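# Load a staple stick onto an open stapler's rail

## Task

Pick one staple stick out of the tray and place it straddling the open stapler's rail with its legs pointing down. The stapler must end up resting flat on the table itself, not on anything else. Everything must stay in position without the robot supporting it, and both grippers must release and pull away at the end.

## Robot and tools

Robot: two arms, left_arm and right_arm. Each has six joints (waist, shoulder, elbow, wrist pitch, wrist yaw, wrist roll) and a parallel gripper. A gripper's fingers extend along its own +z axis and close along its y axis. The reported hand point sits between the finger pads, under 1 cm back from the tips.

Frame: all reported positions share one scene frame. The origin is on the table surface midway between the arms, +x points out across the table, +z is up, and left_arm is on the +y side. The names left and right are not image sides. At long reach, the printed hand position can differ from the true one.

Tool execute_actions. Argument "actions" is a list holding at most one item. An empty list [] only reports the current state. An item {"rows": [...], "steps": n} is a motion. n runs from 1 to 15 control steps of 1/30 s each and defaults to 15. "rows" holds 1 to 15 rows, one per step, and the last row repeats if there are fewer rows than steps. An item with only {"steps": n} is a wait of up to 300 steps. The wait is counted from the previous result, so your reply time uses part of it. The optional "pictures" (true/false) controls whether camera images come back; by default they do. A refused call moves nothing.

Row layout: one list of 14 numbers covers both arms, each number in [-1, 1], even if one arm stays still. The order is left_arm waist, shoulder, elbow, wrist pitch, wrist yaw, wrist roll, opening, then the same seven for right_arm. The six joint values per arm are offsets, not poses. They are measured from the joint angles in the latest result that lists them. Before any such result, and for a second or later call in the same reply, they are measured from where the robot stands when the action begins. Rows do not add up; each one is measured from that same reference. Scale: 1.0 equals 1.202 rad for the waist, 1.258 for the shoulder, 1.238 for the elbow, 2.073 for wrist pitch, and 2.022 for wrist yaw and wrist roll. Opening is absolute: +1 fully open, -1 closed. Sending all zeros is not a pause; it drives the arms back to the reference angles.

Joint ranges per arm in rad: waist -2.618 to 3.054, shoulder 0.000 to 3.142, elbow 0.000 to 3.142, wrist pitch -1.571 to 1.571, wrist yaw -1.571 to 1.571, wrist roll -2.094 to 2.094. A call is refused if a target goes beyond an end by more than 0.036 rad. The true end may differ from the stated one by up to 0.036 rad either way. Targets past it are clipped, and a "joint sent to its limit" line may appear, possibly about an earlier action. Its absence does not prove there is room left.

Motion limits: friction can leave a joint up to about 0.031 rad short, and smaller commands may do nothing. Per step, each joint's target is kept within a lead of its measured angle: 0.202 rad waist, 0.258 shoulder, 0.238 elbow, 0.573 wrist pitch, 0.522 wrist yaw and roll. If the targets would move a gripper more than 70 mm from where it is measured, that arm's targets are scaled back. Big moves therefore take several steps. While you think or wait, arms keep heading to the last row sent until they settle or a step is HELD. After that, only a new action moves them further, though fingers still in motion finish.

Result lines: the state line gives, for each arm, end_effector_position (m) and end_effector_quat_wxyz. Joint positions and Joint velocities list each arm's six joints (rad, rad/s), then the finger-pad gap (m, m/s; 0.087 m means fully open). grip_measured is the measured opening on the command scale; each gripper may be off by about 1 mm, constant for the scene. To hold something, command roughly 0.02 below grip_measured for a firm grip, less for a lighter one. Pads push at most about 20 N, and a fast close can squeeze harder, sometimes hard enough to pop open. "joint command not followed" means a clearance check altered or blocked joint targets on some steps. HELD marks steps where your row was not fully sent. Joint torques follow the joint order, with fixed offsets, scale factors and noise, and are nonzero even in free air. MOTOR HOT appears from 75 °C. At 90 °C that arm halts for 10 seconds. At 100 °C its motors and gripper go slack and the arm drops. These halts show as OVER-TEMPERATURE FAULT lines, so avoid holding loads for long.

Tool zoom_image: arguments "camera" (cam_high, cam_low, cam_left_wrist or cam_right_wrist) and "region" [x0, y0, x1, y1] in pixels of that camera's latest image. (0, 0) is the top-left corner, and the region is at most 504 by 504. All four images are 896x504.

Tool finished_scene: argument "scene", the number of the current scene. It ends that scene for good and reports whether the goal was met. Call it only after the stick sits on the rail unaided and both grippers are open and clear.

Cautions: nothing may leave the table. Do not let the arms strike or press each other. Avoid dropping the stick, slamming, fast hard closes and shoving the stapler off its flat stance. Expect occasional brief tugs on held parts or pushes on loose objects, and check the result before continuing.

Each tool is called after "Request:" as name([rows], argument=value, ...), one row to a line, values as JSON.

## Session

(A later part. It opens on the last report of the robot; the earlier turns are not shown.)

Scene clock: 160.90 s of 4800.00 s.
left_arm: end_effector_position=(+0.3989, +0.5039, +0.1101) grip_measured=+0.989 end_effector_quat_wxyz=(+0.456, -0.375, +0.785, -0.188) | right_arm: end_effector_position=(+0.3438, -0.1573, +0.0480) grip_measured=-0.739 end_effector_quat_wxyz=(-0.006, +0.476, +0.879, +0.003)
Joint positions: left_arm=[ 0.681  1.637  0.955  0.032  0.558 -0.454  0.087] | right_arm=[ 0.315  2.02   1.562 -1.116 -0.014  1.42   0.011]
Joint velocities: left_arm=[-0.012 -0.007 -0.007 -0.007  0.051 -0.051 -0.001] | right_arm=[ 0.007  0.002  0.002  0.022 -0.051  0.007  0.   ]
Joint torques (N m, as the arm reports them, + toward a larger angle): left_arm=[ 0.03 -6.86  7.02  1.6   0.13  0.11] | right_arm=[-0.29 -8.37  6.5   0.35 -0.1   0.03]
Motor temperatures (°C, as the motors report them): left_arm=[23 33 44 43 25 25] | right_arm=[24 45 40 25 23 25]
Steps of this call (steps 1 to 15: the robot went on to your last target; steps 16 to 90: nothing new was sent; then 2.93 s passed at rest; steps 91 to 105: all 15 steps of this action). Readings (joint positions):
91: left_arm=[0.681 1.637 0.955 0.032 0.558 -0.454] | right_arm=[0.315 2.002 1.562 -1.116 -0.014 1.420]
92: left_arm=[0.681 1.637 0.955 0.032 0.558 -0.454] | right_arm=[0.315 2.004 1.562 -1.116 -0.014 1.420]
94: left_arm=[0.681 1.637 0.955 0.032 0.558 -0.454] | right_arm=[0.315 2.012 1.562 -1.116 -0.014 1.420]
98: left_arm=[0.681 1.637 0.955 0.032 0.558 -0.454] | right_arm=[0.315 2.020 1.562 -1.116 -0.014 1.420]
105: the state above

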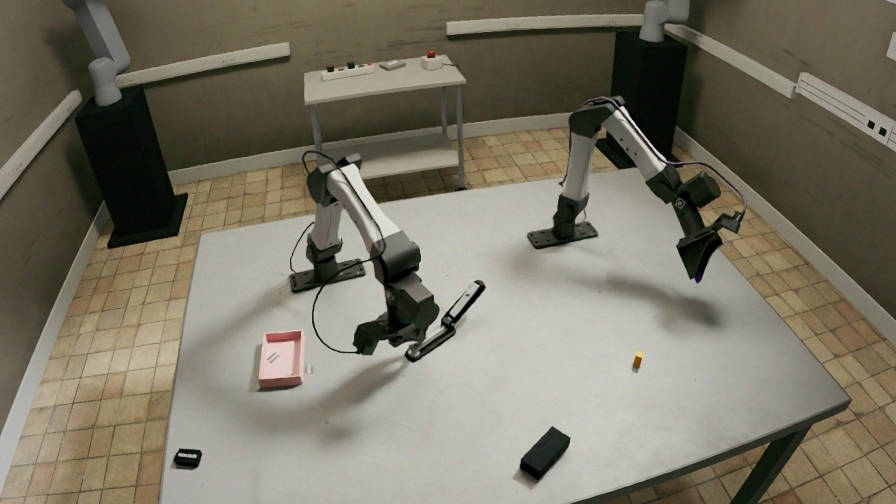

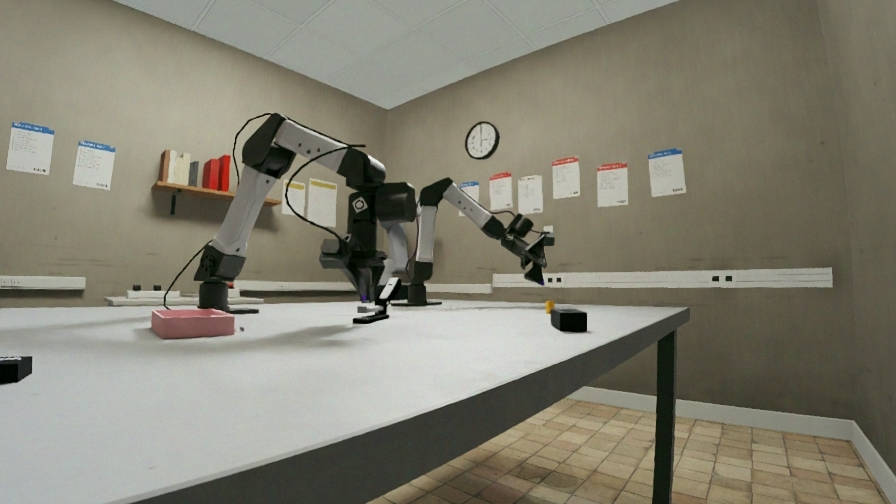

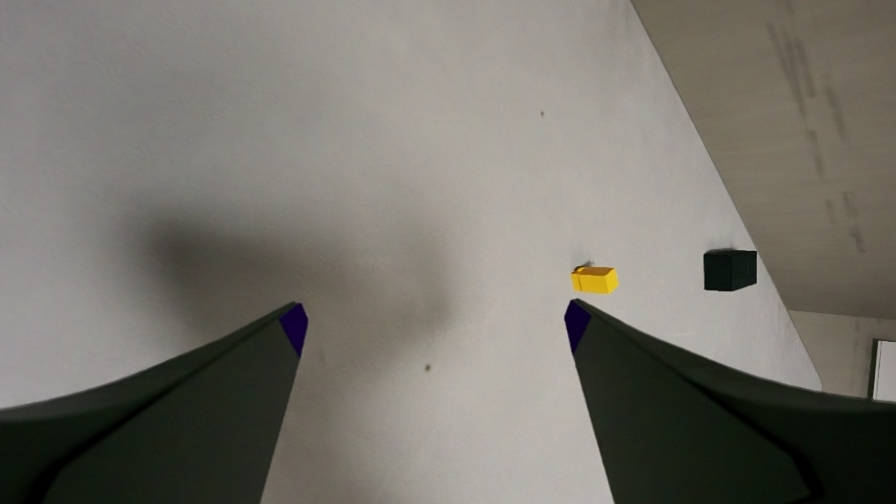

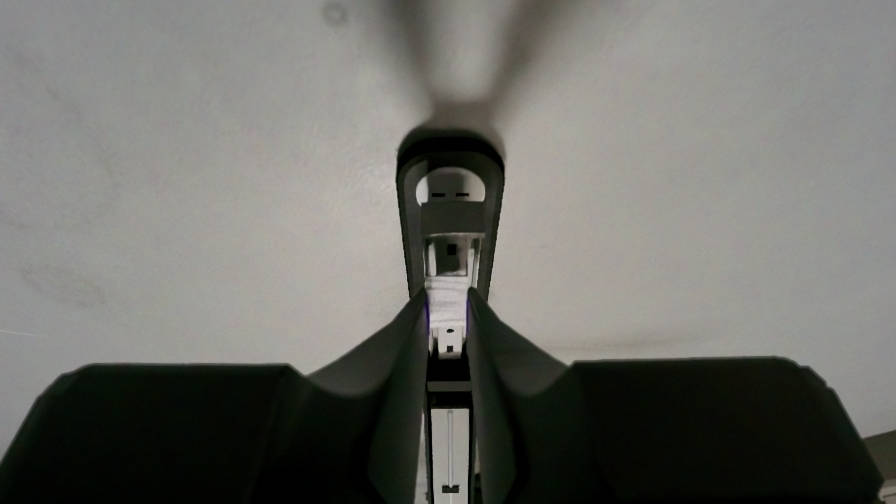

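About 1 mm more; another small shoulder step.

Request:
execute_actions([
  {"rows":[[0,0,0,0,0,0,1,0,0.023,0,0,0,0,-0.8]],"steps":15},
])

Request:
zoom_image(camera="cam_right_wrist", region=[348,150,548,350])

Scene clock: 167.27 s of 4800.00 s.
left_arm: end_effector_position=(+0.3989, +0.5039, +0.1101) grip_measured=+0.989 end_effector_quat_wxyz=(+0.456, -0.375, +0.785, -0.188) | right_arm: end_effector_position=(+0.3428, -0.1577, +0.0427) grip_measured=-0.739 end_effector_quat_wxyz=(-0.011, +0.476, +0.879, -0.003)
Joint positions: left_arm=[ 0.681  1.637  0.955  0.032  0.558 -0.454  0.087] | right_arm=[ 0.315  2.035  1.562 -1.116 -0.014  1.42   0.011]
Joint velocities: left_arm=[-0.012  0.002 -0.007 -0.007  0.037  0.007 -0.002] | right_arm=[ 0.002  0.007  0.002  0.051  0.007 -0.022  0.001]
Joint torques (N m, as the arm reports them, + toward a larger angle): left_arm=[ 0.02 -6.91  6.94  1.61  0.1   0.09] | right_arm=[-0.3  -8.36  6.5   0.31 -0.1   0.03]
Motor temperatures (°C, as the motors report them): left_arm=[23 33 44 43 25 25] | right_arm=[24 44 40 25 23 25]
Steps of this call (steps 1 to 15: the robot went on to your last target; steps 16 to 120: nothing new was sent; then 1.87 s passed at rest; steps 121 to 135: all 15 steps of this action). Readings (joint positions):
121: left_arm=[0.681 1.637 0.955 0.032 0.558 -0.454] | right_arm=[0.315 2.021 1.562 -1.116 -0.014 1.420]
122: left_arm=[0.681 1.637 0.955 0.032 0.558 -0.454] | right_arm=[0.315 2.023 1.562 -1.116 -0.014 1.420]
124: left_arm=[0.681 1.637 0.955 0.032 0.558 -0.454] | right_arm=[0.315 2.029 1.562 -1.116 -0.014 1.420]
128: left_arm=[0.681 1.637 0.955 0.032 0.558 -0.454] | right_arm=[0.315 2.035 1.562 -1.116 -0.014 1.420]
135: the state above

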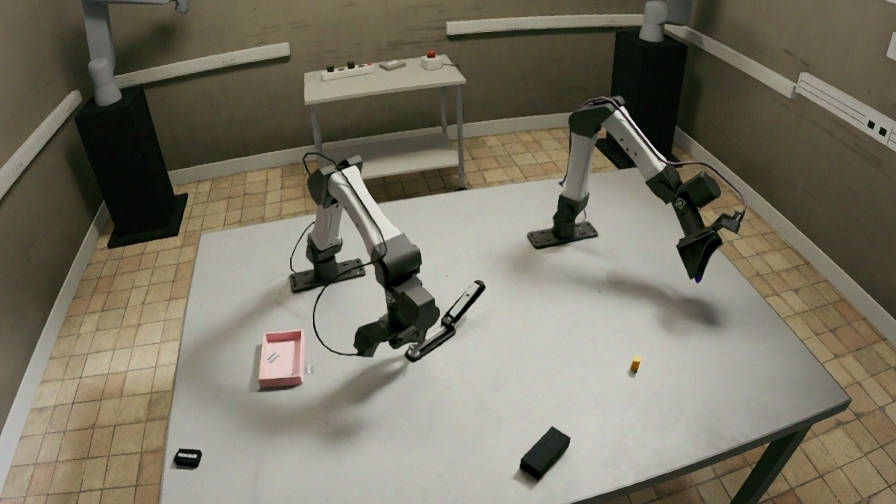

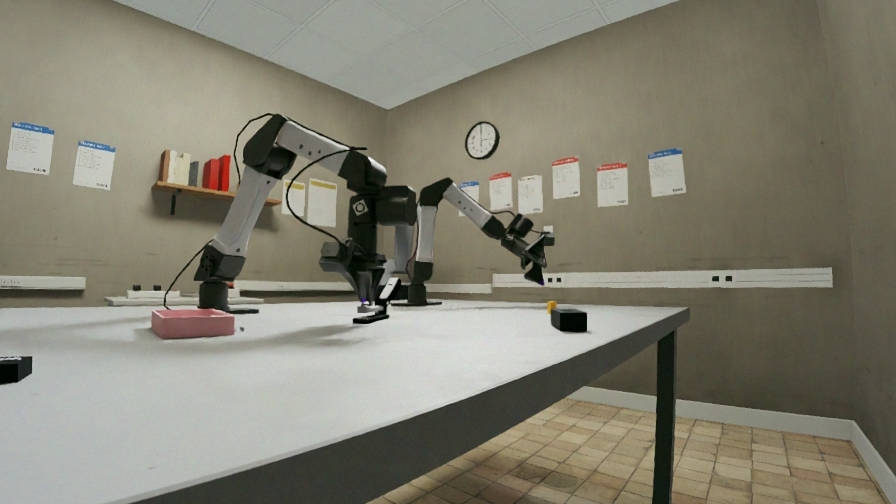

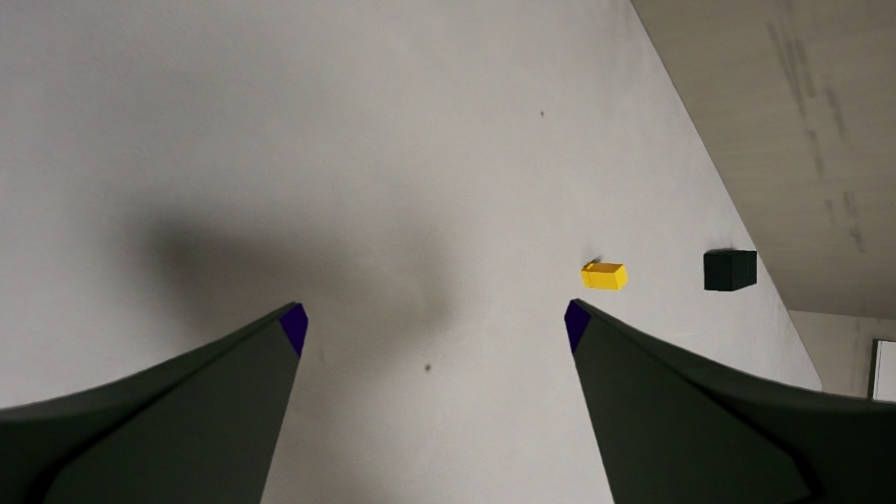

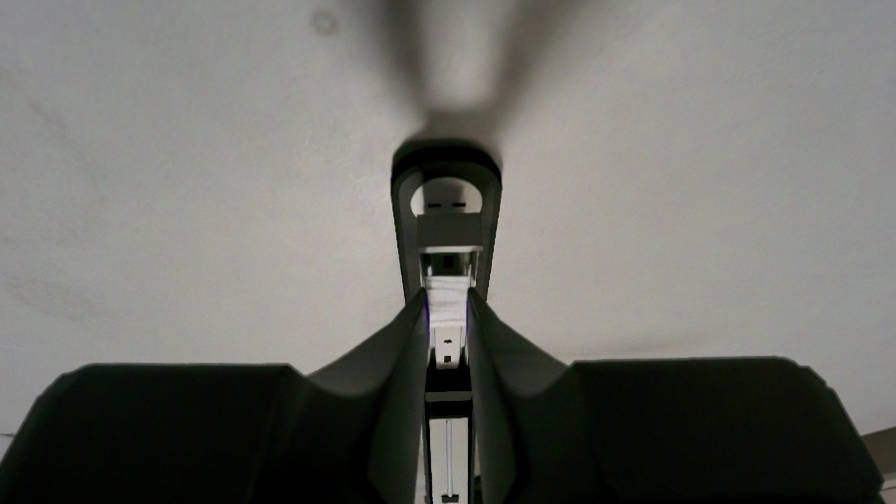

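Region (348, 150, 548, 350) of cam_right_wrist's 896x504 image, scaled by 2.520, with more detail than that image has.

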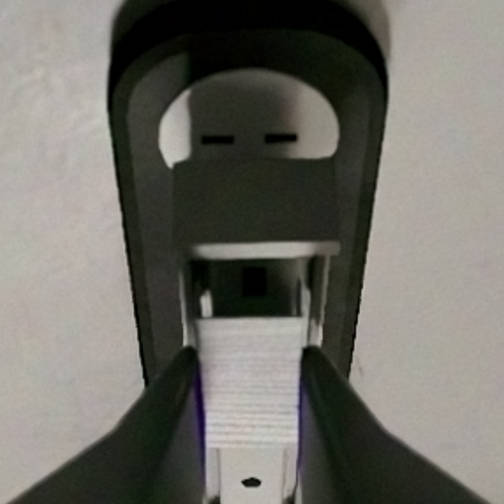

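Centred. Release and lift.

Request:
execute_actions([
  {"rows":[[0,0,0,0,0,0,1,0,0,0,0,0,0,-0.45]],"steps":10},
], pictures=false)

Request:
execute_actions([
  {"rows":[[0,0,0,0,0,0,1,0,-0.12,0,-0.07,0,0,-0.45]],"steps":15},
])

Request:
zoom_image(camera="cam_right_wrist", region=[348,100,598,350])

Request:
zoom_image(camera="cam_low", region=[330,280,430,335])

Scene clock: 172.97 s of 4800.00 s.
left_arm: end_effector_position=(+0.3989, +0.5039, +0.1101) grip_measured=+0.989 end_effector_quat_wxyz=(+0.456, -0.375, +0.785, -0.188) | right_arm: end_effector_position=(+0.3428, -0.1577, +0.0427) grip_measured=-0.450 end_effector_quat_wxyz=(-0.011, +0.476, +0.879, -0.003)
Joint positions: left_arm=[ 0.681  1.637  0.955  0.032  0.558 -0.454  0.087] | right_arm=[ 0.315  2.035  1.562 -1.116 -0.014  1.42   0.024]
Joint velocities: left_arm=[-0.007  0.017 -0.007 -0.022  0.022 -0.066  0.001] | right_arm=[-0.012 -0.002  0.002 -0.007 -0.095  0.007 -0.001]
Joint torques (N m, as the arm reports them, + toward a larger angle): left_arm=[ 0.01 -6.85  6.91  1.61  0.09  0.1 ] | right_arm=[-0.27 -9.49  6.49  0.31 -0.1   0.03]
Motor temperatures (°C, as the motors report them): left_arm=[23 33 44 43 25 25] | right_arm=[24 44 40 25 23 25]
Steps of this call (steps 1 to 15: the robot went on to your last target; steps 16 to 90: nothing new was sent; then 2.37 s passed at rest; steps 91 to 100: all 10 steps of this action). Readings (joint positions):
91: left_arm=[0.681 1.637 0.955 0.032 0.558 -0.454] | right_arm=[0.315 2.035 1.562 -1.116 -0.014 1.420]
92: left_arm=[0.681 1.637 0.955 0.032 0.558 -0.454] | right_arm=[0.315 2.035 1.562 -1.116 -0.014 1.420]
94: left_arm=[0.681 1.637 0.955 0.032 0.558 -0.454] | right_arm=[0.315 2.035 1.562 -1.116 -0.014 1.420]
98: left_arm=[0.681 1.637 0.955 0.032 0.558 -0.454] | right_arm=[0.315 2.035 1.562 -1.116 -0.014 1.420]
100: the state above

Scene clock: 173.47 s of 4800.00 s.
left_arm: end_effector_position=(+0.3989, +0.5039, +0.1101) grip_measured=+0.989 end_effector_quat_wxyz=(+0.456, -0.375, +0.785, -0.188) | right_arm: end_effector_position=(+0.3200, -0.1681, +0.0946) grip_measured=-0.450 end_effector_quat_wxyz=(-0.004, +0.476, +0.879, +0.007)
Joint positions: left_arm=[ 0.681  1.637  0.955  0.032  0.558 -0.454  0.087] | right_arm=[ 0.315  1.883  1.559 -1.24  -0.014  1.42   0.024]
Joint velocities: left_arm=[-0.007  0.002 -0.012  0.007  0.022  0.007 -0.001] | right_arm=[ 0.007  0.002  0.002 -0.066  0.007 -0.037 -0.001]
Joint torques (N m, as the arm reports them, + toward a larger angle): left_arm=[-0.01 -6.95  6.89  1.59  0.1   0.09] | right_arm=[-0.28 -8.34  6.93  0.17 -0.1   0.02]
Motor temperatures (°C, as the motors report them): left_arm=[23 34 44 43 25 25] | right_arm=[24 44 40 25 23 25]
Steps of this call (steps 1 to 15: all 15 steps of this action). Readings (joint positions):
1: left_arm=[0.681 1.637 0.955 0.032 0.558 -0.454] | right_arm=[0.315 2.023 1.561 -1.124 -0.014 1.420]
2: left_arm=[0.681 1.637 0.955 0.032 0.558 -0.454] | right_arm=[0.315 2.002 1.559 -1.148 -0.014 1.420]
4: left_arm=[0.681 1.637 0.955 0.032 0.558 -0.454] | right_arm=[0.315 1.944 1.559 -1.186 -0.014 1.420]
8: left_arm=[0.681 1.637 0.955 0.032 0.558 -0.454] | right_arm=[0.315 1.883 1.559 -1.222 -0.014 1.420]
15: the state above

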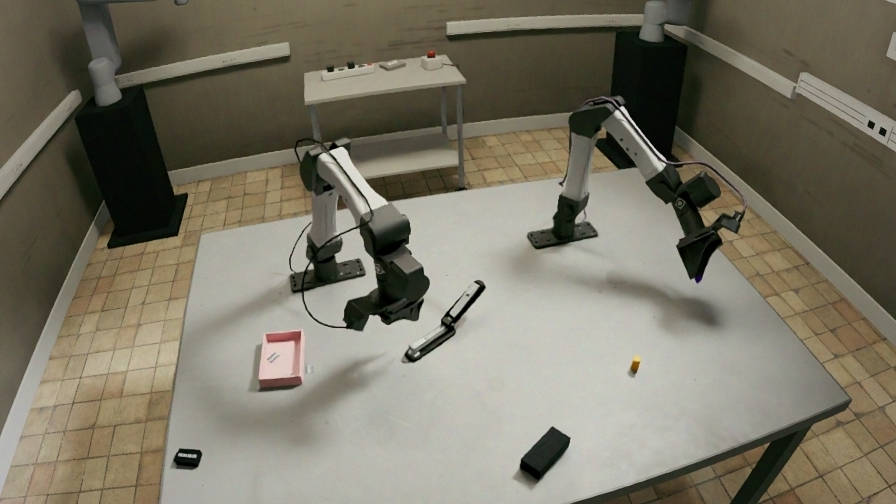

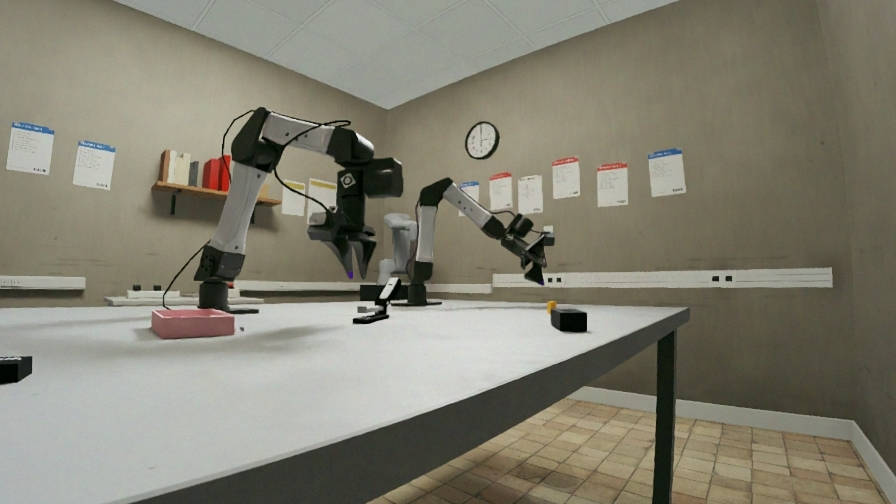

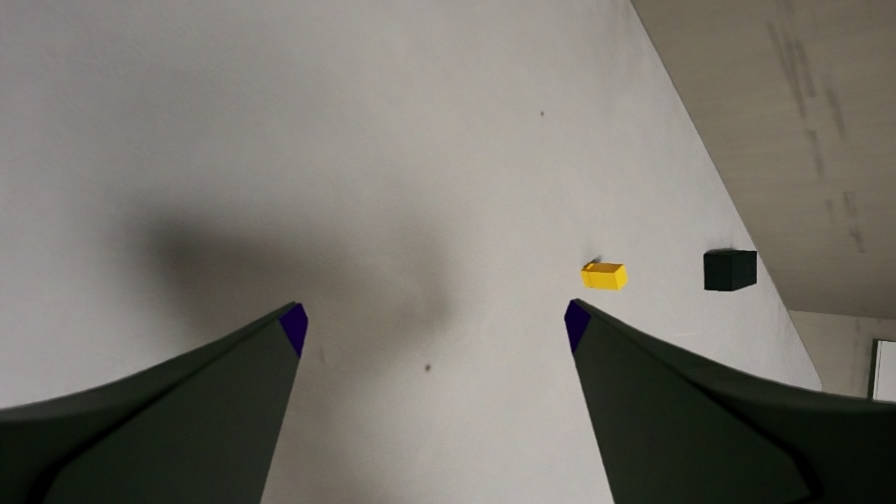

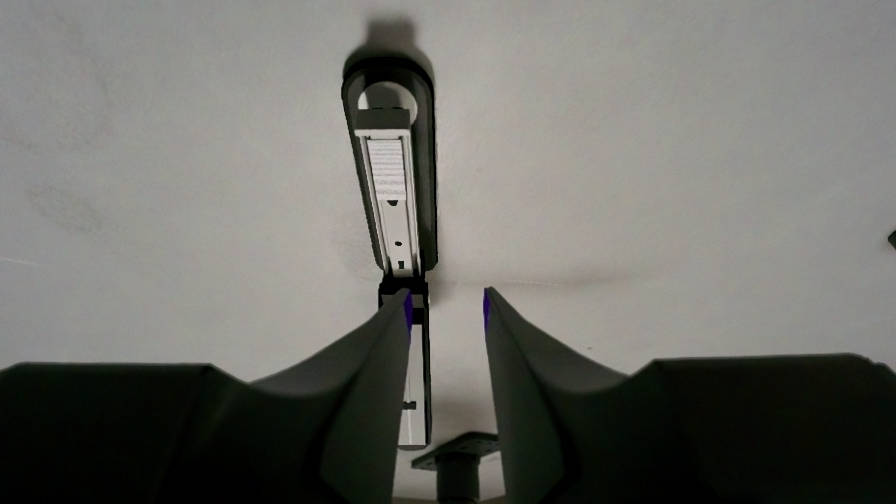

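Region (348, 100, 598, 350) of cam_right_wrist's 896x504 image, scaled by 2.016, with more detail than that image has.

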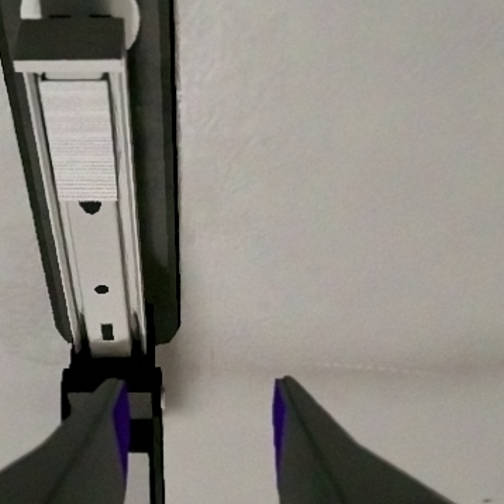

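Region (330, 280, 430, 335) of cam_low's 896x504 image, scaled by 5.040, with more detail than that image has; it fills the top 277 rows of this view, and the rest is white.

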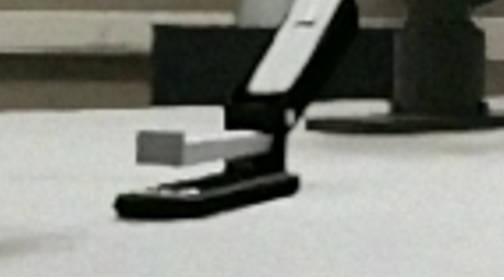

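Seated flush.

Request:
finished_scene(scene=2)

The scene is finished: the task was done.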